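## Task

A flat plastic bar is held in a pinch between the thumb and index finger. Rotate it inside the hand until its orientation in the hand matches the two goal pictures, with the end that currently protrudes farther from the pinch pointing the way they show. Only this hand may touch the bar; the wrist camera, its bracket and the arm's last link count as hand. If the bar touches anything else or leaves the hand, the task fails. To finish, keep the bar still and firmly gripped in the hand for a moment, with the palm pointing straight down and no hand motor reporting "moving", then declare that you are done. A loose hold at the end fails.

## Robot and tools

Robot: one arm ending in a right hand with six motors (little, ring, middle, index, thumb_bend, thumb_turn) and a wrist camera, cam_wrist (616x616). The joints, base to hand, are waist, shoulder, elbow, wrist pitch, wrist yaw, wrist roll, with ranges in rad: -2.618..3.054, 0..3.142, 0..3.142, -1.571..1.571, -1.571..1.571, -2.094..2.094. The elbow cannot fully straighten.

Frames. The scene frame has its origin on the table top beneath the arm base, +z up, and +y to the left when facing along +x; the base may be tilted. Results report the hand point as end_effector_position (metres) and end_effector_quat_wxyz, both in this frame; at long reach the printed position may be somewhat wrong. The hand point moves with the palm, 0.05 m in front of it, where index pad and thumb tip meet in a pinch. Its own axes: +z runs along the straightened fingers, +y points out of the palm, +x crosses the palm toward the little finger. "Palm straight down" means hand +y along scene -z. Straight fingers end 0.06-0.07 m past the point along +z. A bracket on the little-finger side sits 0.03 m beyond the point along +y and 0.11 m across from it and can collide.

execute_actions {actions}: a list of actions, run in order. Each action is a list of up to 15 rows; each row lasts one control step (1/30 s), and if fewer than 15 rows are given the last is repeated to fill 15 steps. A row is one flat list of 14 numbers, each in [-1, 1]: dx, dy, dz, rx, ry, rz, little, ring, middle, index, thumb_bend, thumb_turn, force_limit, speed. The first six are an offset (not a pose) from the hand point's measured pose at the start of that action, expressed in the hand point's own axes; for the first action of a call that start is the last pose reported in the scene. Every row in an action is measured from that same start, not added to the previous row. Scale: 1.0 = 0.6 m for dx..dz and 180 degrees for rx..rz; rx, ry, rz form one rotation vector. The six motor numbers are absolute targets: -1 open/straight, +1 closed/curled; thumb_turn -1 is beside the palm, +1 opposite the fingers. The current pinch is near index +0.22, thumb_bend +0.75, thumb_turn +0.57. force_limit maps -1..+1 to roughly 0..10 N at the fingertip (0..15 N for the two thumb motors) and only stops closing motion. speed maps -1..+1 from nearly zero to full (whole travel in 0.6 s). Optionally append six stiffness scales, 0 to 1, one per arm joint in Joint positions order; they persist until changed. An empty list just returns state and images.

Each step the commanded pose is clipped to at most 70 mm and 16 degrees from the measured pose, so big offsets take several actions; after an action the arm only continues to the last clipped pose. Position wins over orientation when both cannot be met. Moves along hand z land off target (low and short going toward fingertips, high going back); turns can also drift. The held bar's weight can sag and tip the hand, especially over actions that request no arm motion.

move {target, speed, blocking}: target is one row in the same 14-number layout, offsets taken from the pose in the latest result that shows one; motor numbers are sent at the start. speed is metres per second, 0.002 to 0.5 (default 0.25), turning capped at twice that in rad/s. The straight path takes 0.5 to 10 s and is cut off at 10 s; it does not avoid obstacles and the hand may overshoot it. blocking=false returns after 0.5 s while the arm keeps going; then use wait or stop before sending anything else. The result adds a "move:" line: ending done, off_target, moving, held or fault, limits such as paced (pose clipped) or held (a check blocked steps; motion may then jump fast), and distance from target.
wait {seconds}: 0 to 10, lets time run holding the last command; returns early when a running move ends.
stop {}: brakes a running move; needs room.
zoom_image {camera: "cam_wrist", region: [x0, y0, x1, y1]}: pixel box from the top-left, at most 504x504.
show_instructions {}: shows the goal reference images.
finished_scene {scene}: ends scene 1 or 2 irreversibly and reports success; the next task appears in its result. Replying with no tool call ends everything.

Result lines: hand_measured (positions on the target scale), hand_stopped_by (moving, target, force, stalled, or fault = dead motor), hand_load_n (fingertip load, positive pushing open) each list six values in motor order; hand_force_limit and hand_speed echo settings. "Hand target" is where the controller is steering. "pose unreachable" means the clearance check altered the command. Step readings list positions, HELD marking restrained steps. MOTOR HOT warns from 75 °C; OVER-TEMPERATURE FAULT stops the arm (90 °C) or drops it (100 °C).

Grip behaviour: a motor moves only when its target changes by 0.01 or more, then locks on arrival or at force_limit; a lock resists at least 15 N. Blocked motors show moving, then stalled. Repeat numbers to keep a grip; to squeeze harder raise force_limit and send a target further closed than measured; to loosen send a target more open. Close at speed -0.9 or below for gentle contact. A lost grip shows as loads dropping near 0.

Avoid: letting the bar touch the table or anything but the hand, dropping it, fast or hard contacts, knocking objects off the table, and long heavy holds that heat motors.

Each tool is called after "Call:" as name([rows], argument=value, ...), one row to a line, values as JSON.

Reference images:

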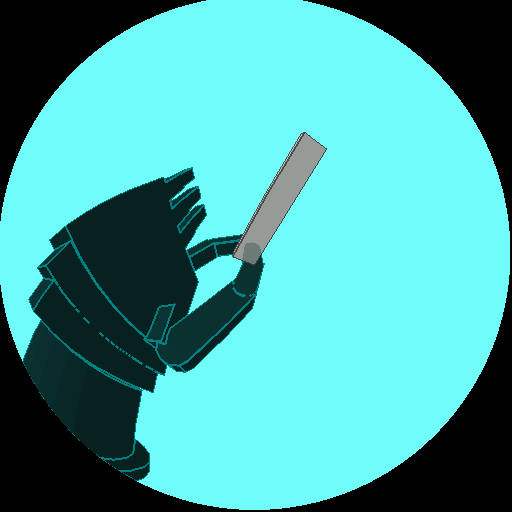

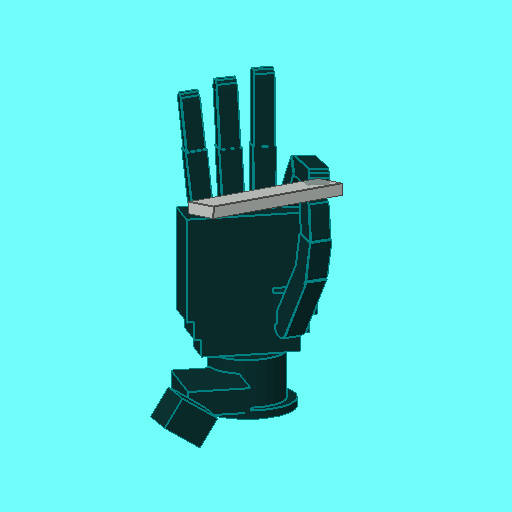

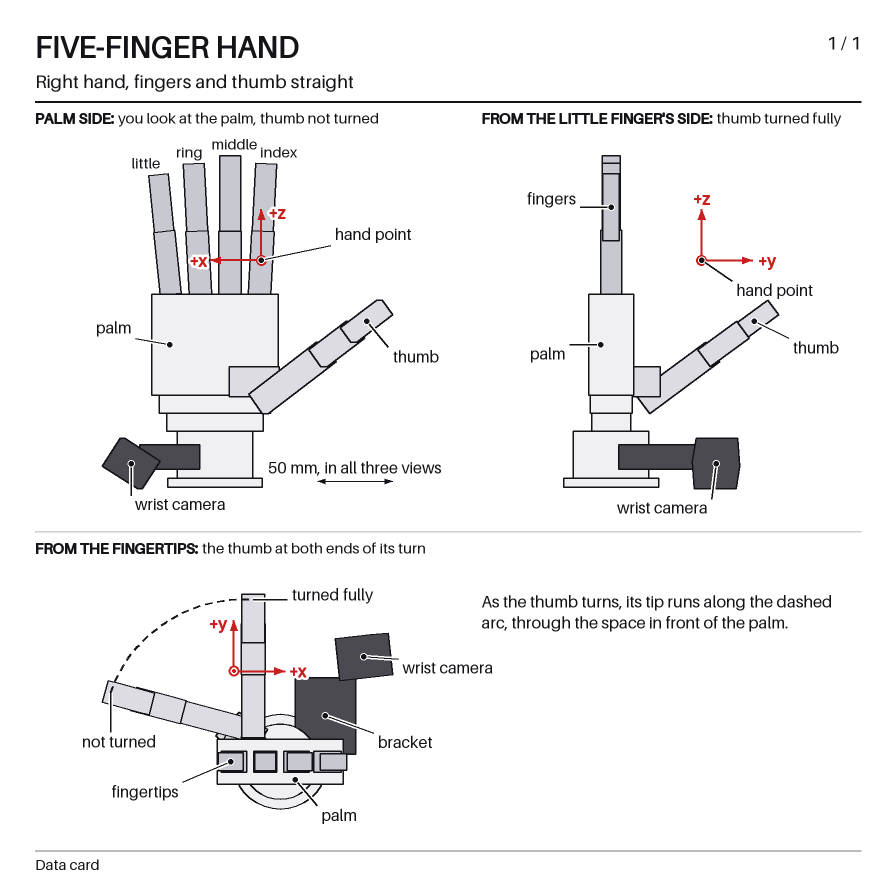

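## Session

Call:
execute_actions(actions=[])

Scene clock: 0.00 s.
end_effector_position=(+0.3448, +0.0062, +0.4159) hand_measured=(-1.000, -1.000, -1.000, +0.104, +0.750, +0.570) hand_load_n=(+0.0, +0.0, +0.0, +6.5, +1.0, +0.0) hand_stopped_by=(target, target, target, target, target, target) hand_force_limit=0.00 hand_speed=-0.80 end_effector_quat_wxyz=(+0.524, -0.480, +0.480, -0.515)
Joint positions: [-0.164  0.78   0.797  0.054 -0.197  0.022]
Joint velocities: [ 0.007  0.022 -0.007 -0.051 -0.022  0.051]
Hand target: +0.345, +0.006, +0.417; +0.525, -0.479, +0.478, -0.516
Joint stiffness scale: [1. 1. 1. 1. 1. 1.]

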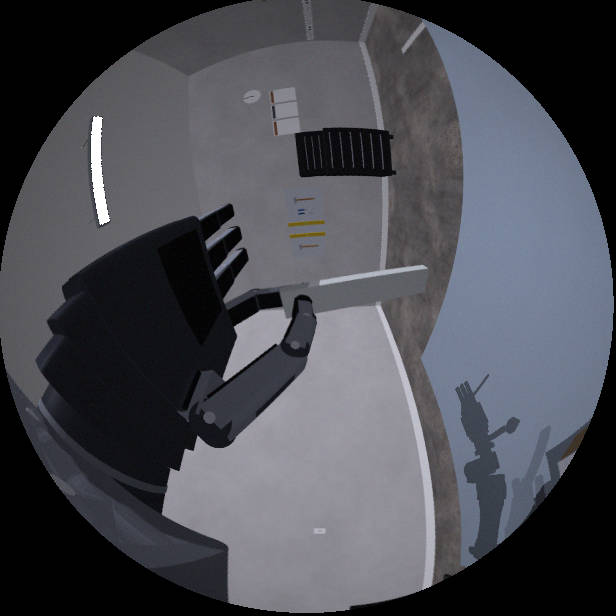

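Call:
move(target=[0,0,0,0,0,0.36,-1,-1,-1,0.104,0.75,0.57,0,-0.9])

Call:
execute_actions([
  [[0,0,0,0,0,0,-1,-1,-1,0.094,0.75,0.57,0,-0.9]],
])

Scene clock: 13.53 s.
end_effector_position=(+0.3431, +0.0080, +0.4212) hand_measured=(-1.000, -1.000, -1.000, +0.104, +0.750, +0.570) hand_load_n=(+0.0, +0.0, +0.0, +6.5, +1.0, +0.0) hand_stopped_by=(target, target, target, target, target, target) hand_force_limit=0.00 hand_speed=-0.90 end_effector_quat_wxyz=(+0.719, -0.152, +0.660, -0.159)
Joint positions: [-0.374  0.804  0.571  0.313 -0.407  1.158]
Joint velocities: [-0.002  0.022 -0.007  0.051  0.007  0.022]
Hand target: +0.345, +0.005, +0.416; +0.718, -0.148, +0.662, -0.154
Off the commanded pose: 0.006 m, 1 deg.
Joint stiffness scale: [1. 1. 1. 1. 1. 1.]
move: done

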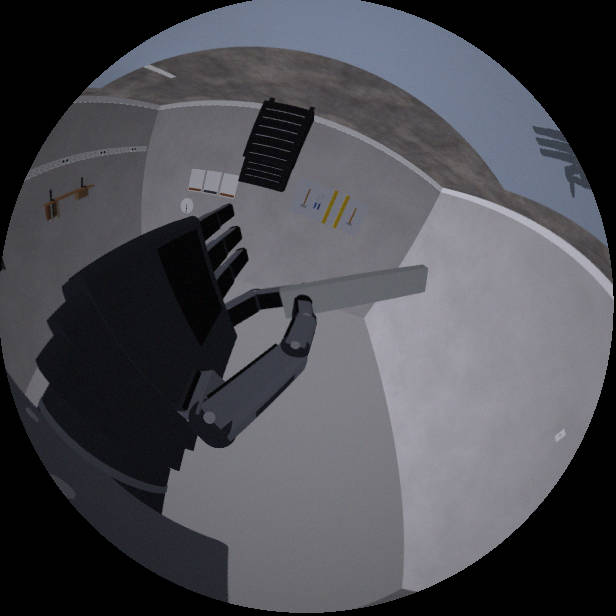

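Scene clock: 14.03 s.
end_effector_position=(+0.3431, +0.0080, +0.4212) hand_measured=(-1.000, -1.000, -1.000, +0.094, +0.750, +0.570) hand_load_n=(+0.0, +0.0, +0.0, +2.5, +1.0, -0.5) hand_stopped_by=(target, target, target, target, target, target) hand_force_limit=0.00 hand_speed=-0.90 end_effector_quat_wxyz=(+0.719, -0.152, +0.660, -0.159)
Joint positions: [-0.374  0.804  0.571  0.313 -0.407  1.159]
Joint velocities: [-0.027 -0.002 -0.002 -0.022  0.007 -0.066]
Hand target: +0.343, +0.008, +0.421; +0.719, -0.152, +0.660, -0.159
Off the commanded pose: 0.000 m, 0 deg.
Joint stiffness scale: [1. 1. 1. 1. 1. 1.]
Step readings (end_effector_position):
0: (+0.3431, +0.0080, +0.4212)
1: (+0.3431, +0.0080, +0.4212)
2: (+0.3431, +0.0080, +0.4212)
4: (+0.3431, +0.0080, +0.4212)
8: (+0.3431, +0.0080, +0.4212)
15: end_effector_position above

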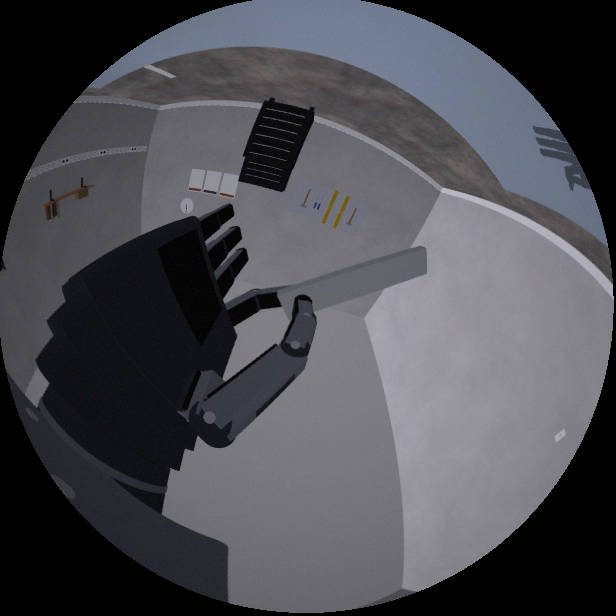

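Call:
wait(seconds=0.5)

Scene clock: 17.83 s.
end_effector_position=(+0.3431, +0.0080, +0.4212) hand_measured=(-1.000, -1.000, -1.000, +0.094, +0.750, +0.570) hand_load_n=(+0.0, +0.0, +0.0, +2.5, +1.0, -0.5) hand_stopped_by=(target, target, target, target, target, target) hand_force_limit=0.00 hand_speed=-0.90 end_effector_quat_wxyz=(+0.719, -0.152, +0.660, -0.159)
Joint positions: [-0.374  0.804  0.571  0.313 -0.407  1.159]
Joint velocities: [ 0.012  0.007  0.012  0.007 -0.037 -0.037]
Hand target: +0.343, +0.008, +0.421; +0.719, -0.152, +0.660, -0.159
Off the commanded pose: 0.000 m, 0 deg.
Joint stiffness scale: [1. 1. 1. 1. 1. 1.]
wait: 0.50 s; at rest from the start

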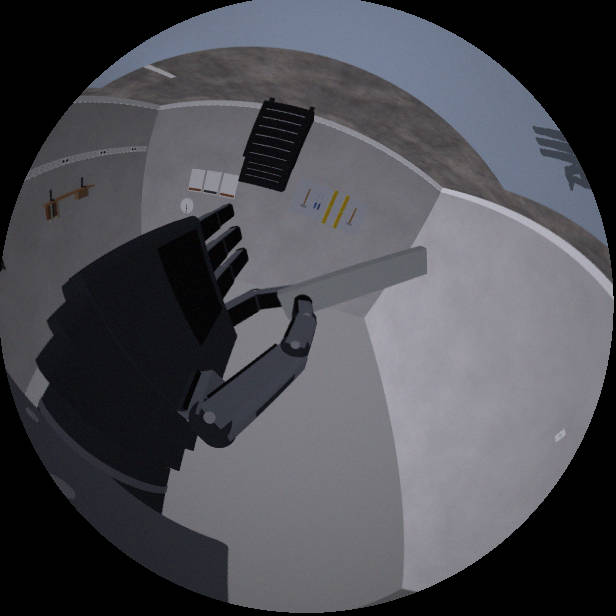

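At the slip threshold; roll further slowly.

Call:
move(target=[0,0,0,0,0,0.14,-1,-1,-1,0.094,0.75,0.57,0,-0.9], speed=0.1)

Scene clock: 29.20 s.
end_effector_position=(+0.3426, +0.0067, +0.4227) hand_measured=(-1.000, -1.000, -1.000, +0.094, +0.750, +0.570) hand_load_n=(+0.0, +0.0, +0.0, +2.5, +0.5, -0.5) hand_stopped_by=(target, target, target, target, target, target) hand_force_limit=0.00 hand_speed=-0.90 end_effector_quat_wxyz=(+0.733, -0.008, +0.680, -0.003)
Joint positions: [-0.339  0.804  0.475  0.4   -0.372  1.581]
Joint velocities: [ 0.007  0.007  0.017  0.051 -0.007 -0.022]
Hand target: +0.343, +0.008, +0.421; +0.736, -0.004, +0.677, +0.001
Off the commanded pose: 0.002 m, 1 deg.
Joint stiffness scale: [1. 1. 1. 1. 1. 1.]
move: done

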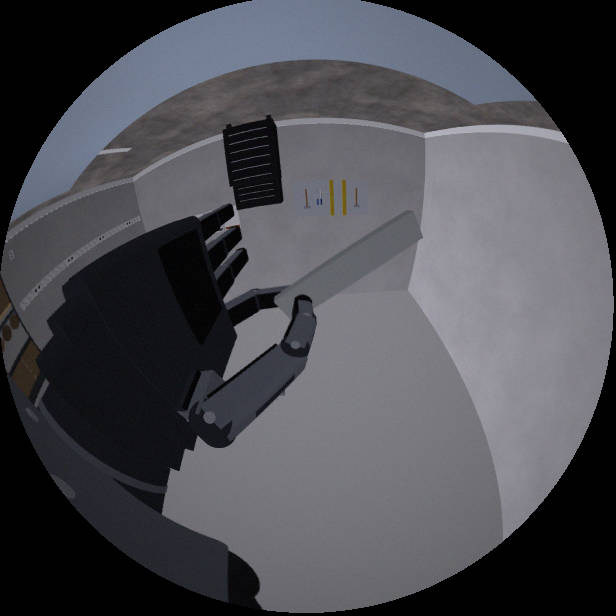

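Call:
move(target=[0,0,0,0,0,0.14,-1,-1,-1,0.094,0.75,0.57,0,-0.9], speed=0.1)

Scene clock: 41.20 s.
end_effector_position=(+0.3451, +0.0052, +0.4204) hand_measured=(-1.000, -1.000, -1.000, +0.094, +0.750, +0.570) hand_load_n=(+0.0, +0.0, +0.0, +2.5, +0.5, -0.5) hand_stopped_by=(target, target, target, target, target, target) hand_force_limit=0.00 hand_speed=-0.90 end_effector_quat_wxyz=(+0.710, +0.139, +0.673, +0.154)
Joint positions: [-0.234  0.804  0.397  0.456 -0.269  2.   ]
Joint velocities: [-0.007  0.007  0.012  0.037 -0.007  0.037]
Hand target: +0.342, +0.007, +0.423; +0.716, +0.140, +0.665, +0.158
Off the commanded pose: 0.004 m, 1 deg.
Joint stiffness scale: [1. 1. 1. 1. 1. 1.]
move: done

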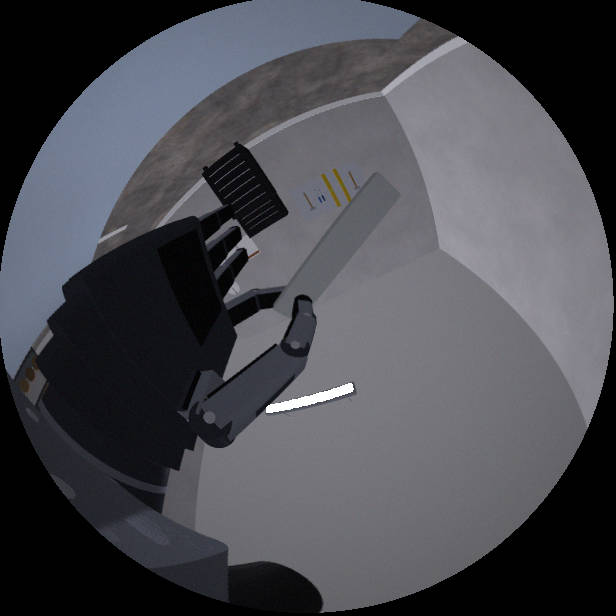

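Call:
move(target=[0,0,0,0,0,0.04,-1,-1,-1,0.094,0.75,0.57,0,-0.9], speed=0.2)

Call:
zoom_image(camera="cam_wrist", region=[200,130,450,380])

Scene clock: 46.33 s.
end_effector_position=(+0.3458, +0.0040, +0.4244) hand_measured=(-1.000, -1.000, -1.000, +0.094, +0.750, +0.570) hand_load_n=(+0.0, +0.0, +0.0, +2.5, +0.5, -0.5) hand_stopped_by=(target, target, target, target, target, target) hand_force_limit=0.00 hand_speed=-0.90 end_effector_quat_wxyz=(+0.703, +0.169, +0.665, +0.185)
Joint positions: [-0.209  0.804  0.397  0.457 -0.244  2.089]
Joint velocities: [ 0.012 -0.002 -0.012  0.081 -0.066 -0.007]
Hand target: +0.345, +0.005, +0.420; +0.700, +0.174, +0.667, +0.189
Off the commanded pose: 0.004 m, 2 deg.
Joint stiffness scale: [1. 1. 1. 1. 1. 1.]
joint sent to its limit — the command would take joint 6 (wrist roll) past its upper limit, so that joint was sent only as far as its limit.
move: done

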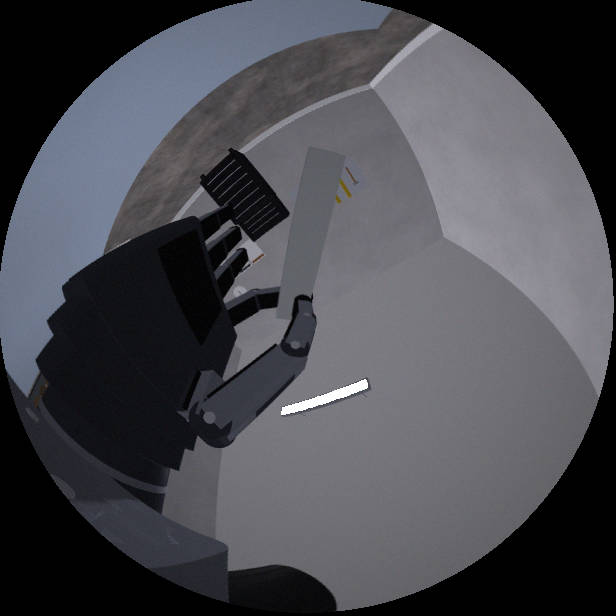

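Region (200, 130, 450, 380) of cam_wrist's 616x616 image, scaled by 2.016, with more detail than that image has.

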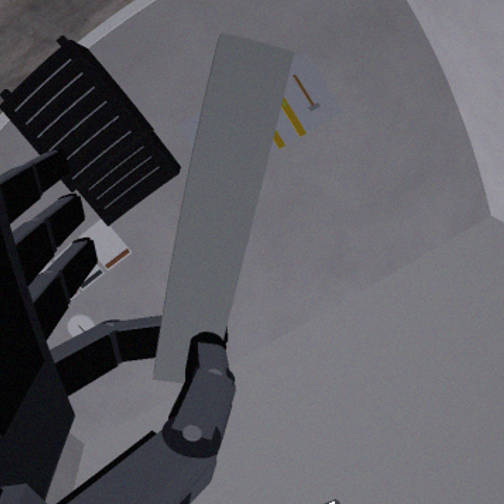

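Call:
move(target=[0,0,0,0,0,-0.56,-1,-1,-1,0.094,0.75,0.57,0,-0.9], speed=0.2)

Scene clock: 55.97 s.
end_effector_position=(+0.3461, +0.0030, +0.4166) hand_measured=(-1.000, -1.000, -1.000, +0.094, +0.750, +0.570) hand_load_n=(+0.0, +0.0, +0.0, +2.5, +1.0, +0.0) hand_stopped_by=(target, target, target, target, target, target) hand_force_limit=0.00 hand_speed=-0.90 end_effector_quat_wxyz=(+0.590, -0.404, +0.561, -0.417)
Joint positions: [-0.291  0.813  0.793  0.057 -0.326  0.343]
Joint velocities: [-0.002  0.002  0.027 -0.037  0.007 -0.037]
Hand target: +0.346, +0.004, +0.425; +0.591, -0.405, +0.554, -0.424
Off the commanded pose: 0.008 m, 1 deg.
Joint stiffness scale: [1. 1. 1. 1. 1. 1.]
move: done

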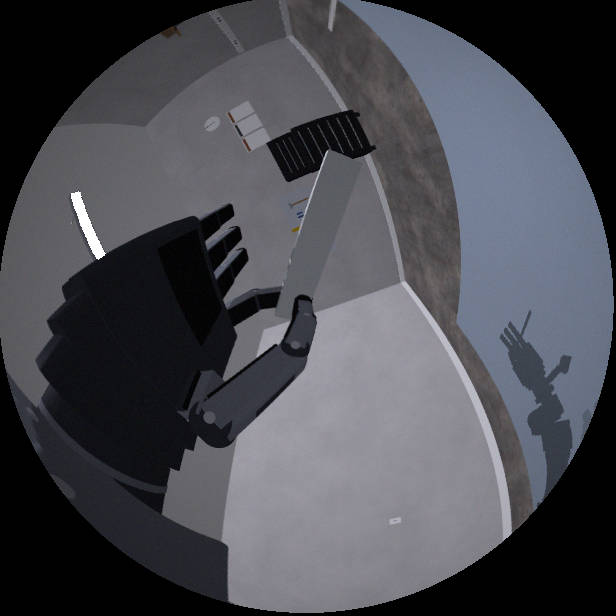

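Call:
move(target=[0,0,0,0,0,-0.06,-1,-1,-1,0.094,0.75,0.57,0,-0.9], speed=0.08)

Scene clock: 60.27 s.
end_effector_position=(+0.3470, +0.0017, +0.4067) hand_measured=(-1.000, -1.000, -1.000, +0.094, +0.750, +0.570) hand_load_n=(+0.0, +0.0, +0.0, +2.5, +1.0, +0.0) hand_stopped_by=(target, target, target, target, target, target) hand_force_limit=0.00 hand_speed=-0.90 end_effector_quat_wxyz=(+0.547, -0.456, +0.529, -0.462)
Joint positions: [-0.242  0.813  0.806  0.023 -0.278  0.162]
Joint velocities: [ 0.007 -0.017 -0.012 -0.022 -0.081  0.022]
Hand target: +0.346, +0.003, +0.416; +0.548, -0.455, +0.520, -0.471
Off the commanded pose: 0.010 m, 1 deg.
Joint stiffness scale: [1. 1. 1. 1. 1. 1.]
move: done

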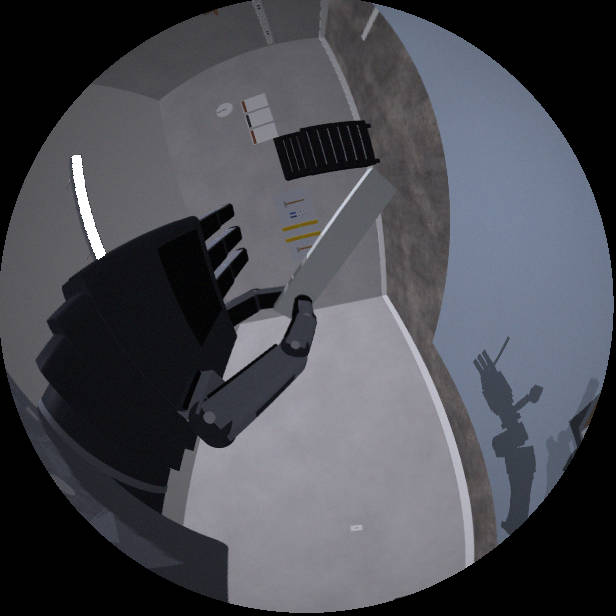

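About 4° off; clamp.

Call:
execute_actions([
  [[0,0,0,0,0,0,-1,-1,-1,0.2,0.75,0.57,0.5,-0.9]],
  [[0,0,0,0,0,-0.03,-1,-1,-1,0.2,0.75,0.57,0.5,-0.9]],
  [[0,0,0,0,0,-0.025,-1,-1,-1,0.2,0.75,0.57,0.5,-0.9]],
])

Scene clock: 67.73 s.
end_effector_position=(+0.3475, -0.0008, +0.3954) hand_measured=(-1.000, -1.000, -1.000, +0.106, +0.748, +0.570) hand_load_n=(+0.0, +0.0, +0.0, +7.5, +2.0, +0.0) hand_stopped_by=(target, target, target, force, target, target) hand_force_limit=0.50 hand_speed=-0.90 end_effector_quat_wxyz=(+0.505, -0.499, +0.499, -0.496)
Joint positions: [-0.202  0.813  0.806  0.    -0.237  0.007]
Joint velocities: [-0.017 -0.007  0.007  0.007  0.051 -0.037]
Hand target: +0.347, +0.000, +0.400; +0.504, -0.500, +0.494, -0.502
Off the commanded pose: 0.005 m, 1 deg.
Joint stiffness scale: [1. 1. 1. 1. 1. 1.]
Step readings (end_effector_position; steps 1 to 15: 1st action; 16 to 30: 2nd action; 31 to 45: 3rd action):
0: (+0.3470, +0.0013, +0.4063)
1: (+0.3470, +0.0013, +0.4063)
2: (+0.3470, +0.0013, +0.4063)
4: (+0.3470, +0.0013, +0.4063)
8: (+0.3470, +0.0013, +0.4063)
15: (+0.3470, +0.0013, +0.4063)
16: (+0.3471, +0.0011, +0.4056)
17: (+0.3472, +0.0013, +0.4048)
19: (+0.3472, +0.0026, +0.4031)
23: (+0.3472, +0.0019, +0.4011)
30: (+0.3473, +0.0003, +0.3999)
31: (+0.3474, -0.0001, +0.3994)
32: (+0.3474, +0.0003, +0.3988)
34: (+0.3474, +0.0012, +0.3976)
38: (+0.3474, +0.0005, +0.3963)
45: end_effector_position above

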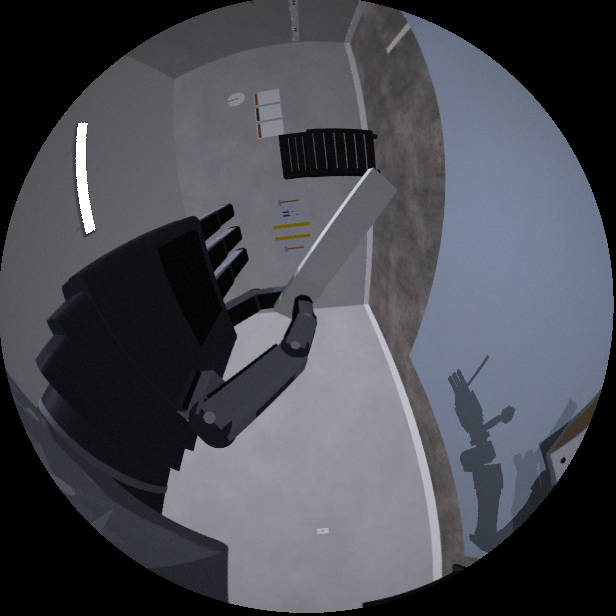

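Call:
finished_scene(scene=1)

The scene is finished: the task was done.


## Next scene

Same job with a flat steel bar held in the thumb-index pinch. Rotate it inside the hand so it sits as in the two goal pictures, with the end that now protrudes farther from the pinch pointing as shown. Only the hand (including the wrist camera, its bracket and the last arm link) may touch it; contact with anything else, or the bar leaving the hand, fails the task. To finish, keep it still and firmly gripped, palm pointing straight down, no hand motor reporting "moving", then declare that you are done.

Call:
show_instructions()

Call:
execute_actions(actions=[])

Reference images for this scene: goal picture from the wrist camera place, goal picture looking into the palm, FIVE-FINGER HAND page 1.

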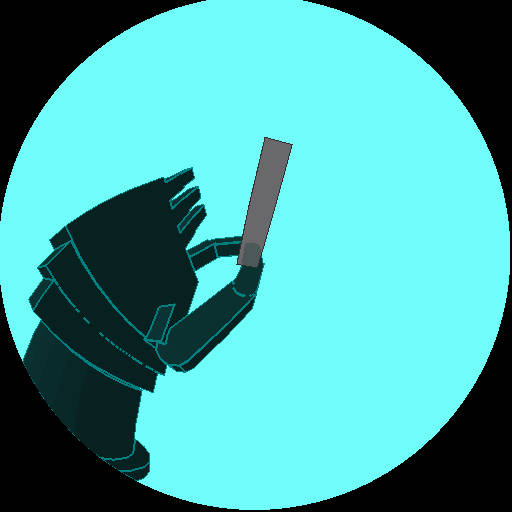

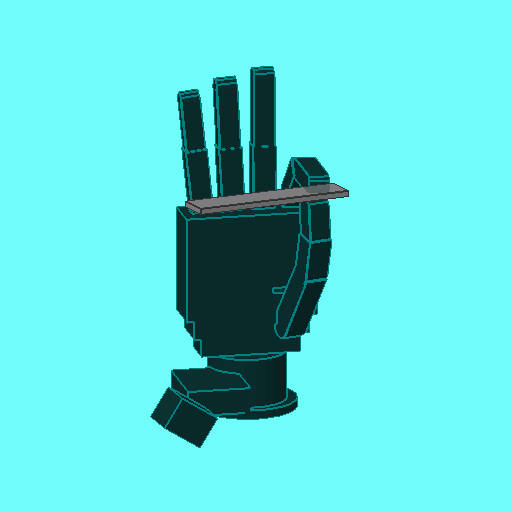

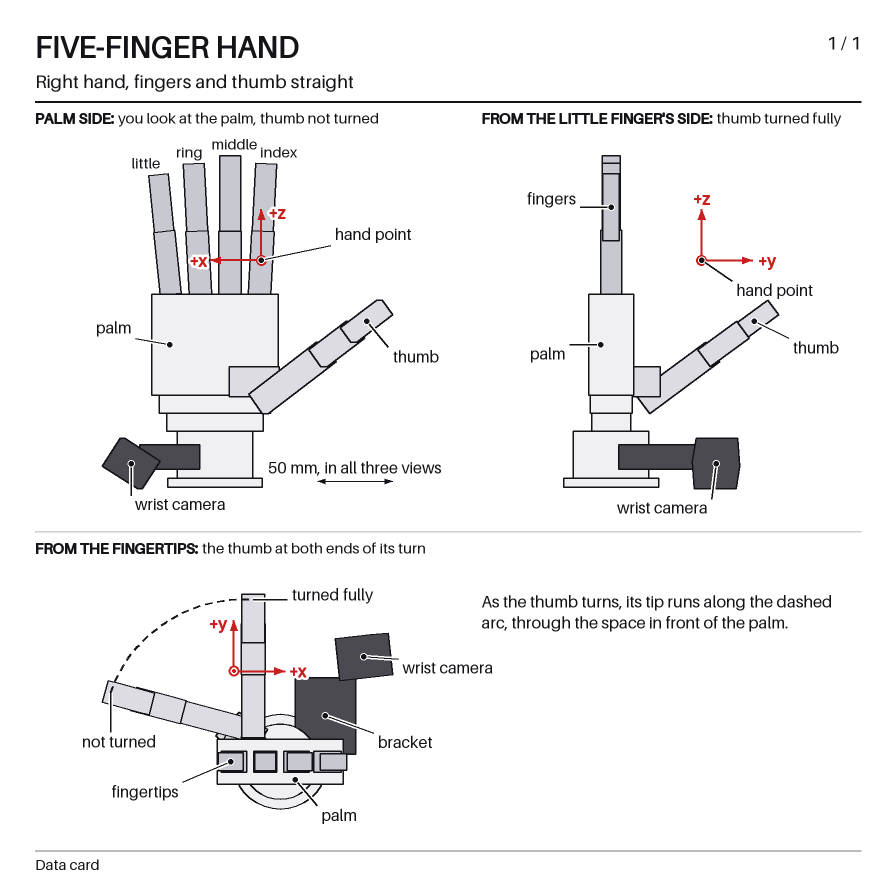

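Scene clock: 0.00 s.
end_effector_position=(+0.3452, -0.0053, +0.3886) hand_measured=(-1.000, -1.000, -1.000, +0.168, +0.750, +0.570) hand_load_n=(+0.0, +0.0, +0.0, +7.0, +0.5, -0.5) hand_stopped_by=(target, target, target, target, target, target) hand_force_limit=0.00 hand_speed=-0.80 end_effector_quat_wxyz=(+0.497, -0.483, +0.515, -0.504)
Joint positions: [-0.179  0.786  0.769  0.01  -0.166  0.023]
Joint velocities: [-0.017 -0.012  0.002  0.022  0.051  0.022]
Hand target: +0.345, -0.005, +0.388; +0.497, -0.483, +0.515, -0.504
Joint stiffness scale: [1. 1. 1. 1. 1. 1.]

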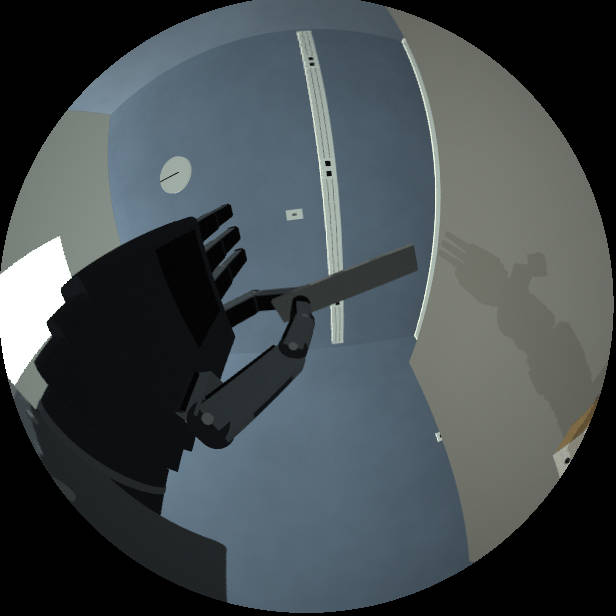

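Call:
move(target=[0,0,0,0,0,0.45,-1,-1,-1,0.158,0.75,0.57,0,-0.9], speed=0.18)

Scene clock: 13.60 s.
end_effector_position=(+0.3422, -0.0065, +0.3931) hand_measured=(-1.000, -1.000, -1.000, +0.158, +0.750, +0.570) hand_load_n=(+0.0, +0.0, +0.0, +2.5, +0.5, -0.5) hand_stopped_by=(target, target, target, target, target, target) hand_force_limit=0.00 hand_speed=-0.90 end_effector_quat_wxyz=(+0.706, -0.037, +0.705, -0.066)
Joint positions: [-0.393  0.786  0.463  0.316 -0.379  1.422]
Joint velocities: [-0.002  0.002  0.002  0.051 -0.081 -0.051]
Hand target: +0.345, -0.006, +0.389; +0.706, -0.033, +0.705, -0.060
Off the commanded pose: 0.006 m, 1 deg.
Joint stiffness scale: [1. 1. 1. 1. 1. 1.]
move: done

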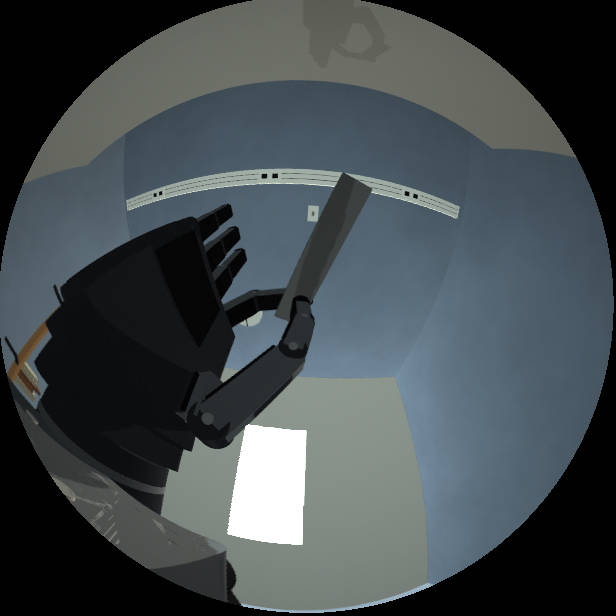

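Now 64°, goal 77°.

Call:
move(target=[0,0,0,0,0,0.07,-1,-1,-1,0.158,0.75,0.57,0,-0.9], speed=0.1)

Scene clock: 30.83 s.
end_effector_position=(+0.3434, -0.0086, +0.3908) hand_measured=(-1.000, -1.000, -1.000, +0.158, +0.750, +0.570) hand_load_n=(+0.0, +0.0, +0.0, +2.5, +0.5, -0.5) hand_stopped_by=(target, target, target, target, target, target) hand_force_limit=0.00 hand_speed=-0.90 end_effector_quat_wxyz=(+0.701, +0.039, +0.712, +0.009)
Joint positions: [-0.368  0.786  0.425  0.333 -0.352  1.628]
Joint velocities: [ 0.007 -0.002 -0.007 -0.066  0.007  0.051]
Hand target: +0.342, -0.007, +0.393; +0.708, +0.040, +0.705, +0.012
Off the commanded pose: 0.003 m, 1 deg.
Joint stiffness scale: [1. 1. 1. 1. 1. 1.]
move: done

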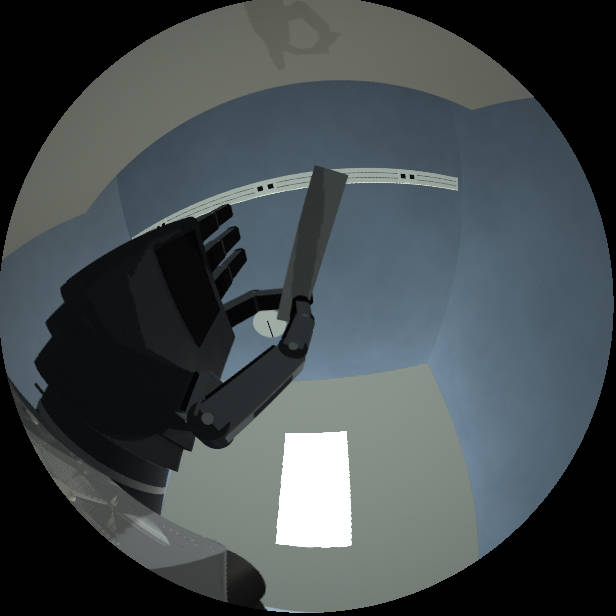

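Call:
move(target=[0,0,0,0.01,0.01,-0.525,-1,-1,-1,0.3,0.75,0.57,1,-0.9], speed=0.2)

Scene clock: 38.47 s.
end_effector_position=(+0.3433, -0.0089, +0.3806) hand_measured=(-1.000, -1.000, -1.000, +0.174, +0.750, +0.570) hand_load_n=(+0.0, +0.0, +0.0, +9.5, +1.5, -0.5) hand_stopped_by=(target, target, target, force, target, target) hand_force_limit=1.00 hand_speed=-0.90 end_effector_quat_wxyz=(+0.470, -0.489, +0.529, -0.510)
Joint positions: [-0.139  0.786  0.786 -0.048 -0.084 -0.006]
Joint velocities: [-0.012 -0.002 -0.012 -0.037  0.007 -0.022]
Hand target: +0.343, -0.008, +0.390; +0.472, -0.487, +0.521, -0.518
Off the commanded pose: 0.010 m, 1 deg.
Joint stiffness scale: [1. 1. 1. 1. 1. 1.]
move: done

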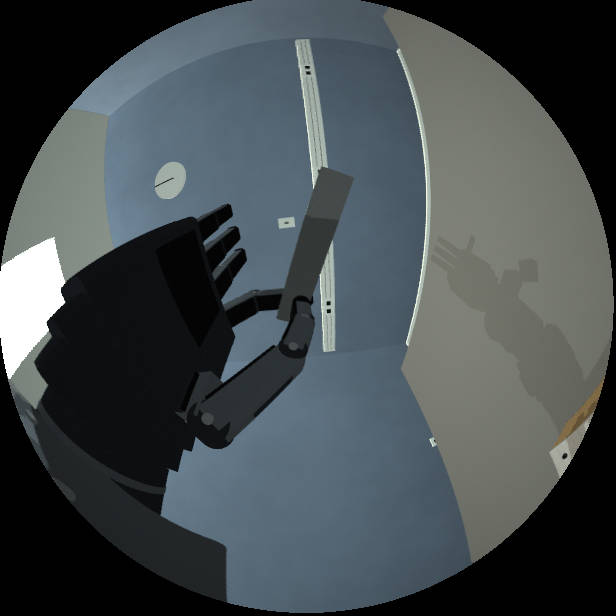

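Call:
finished_scene(scene=2)

The scene is finished: the task was done.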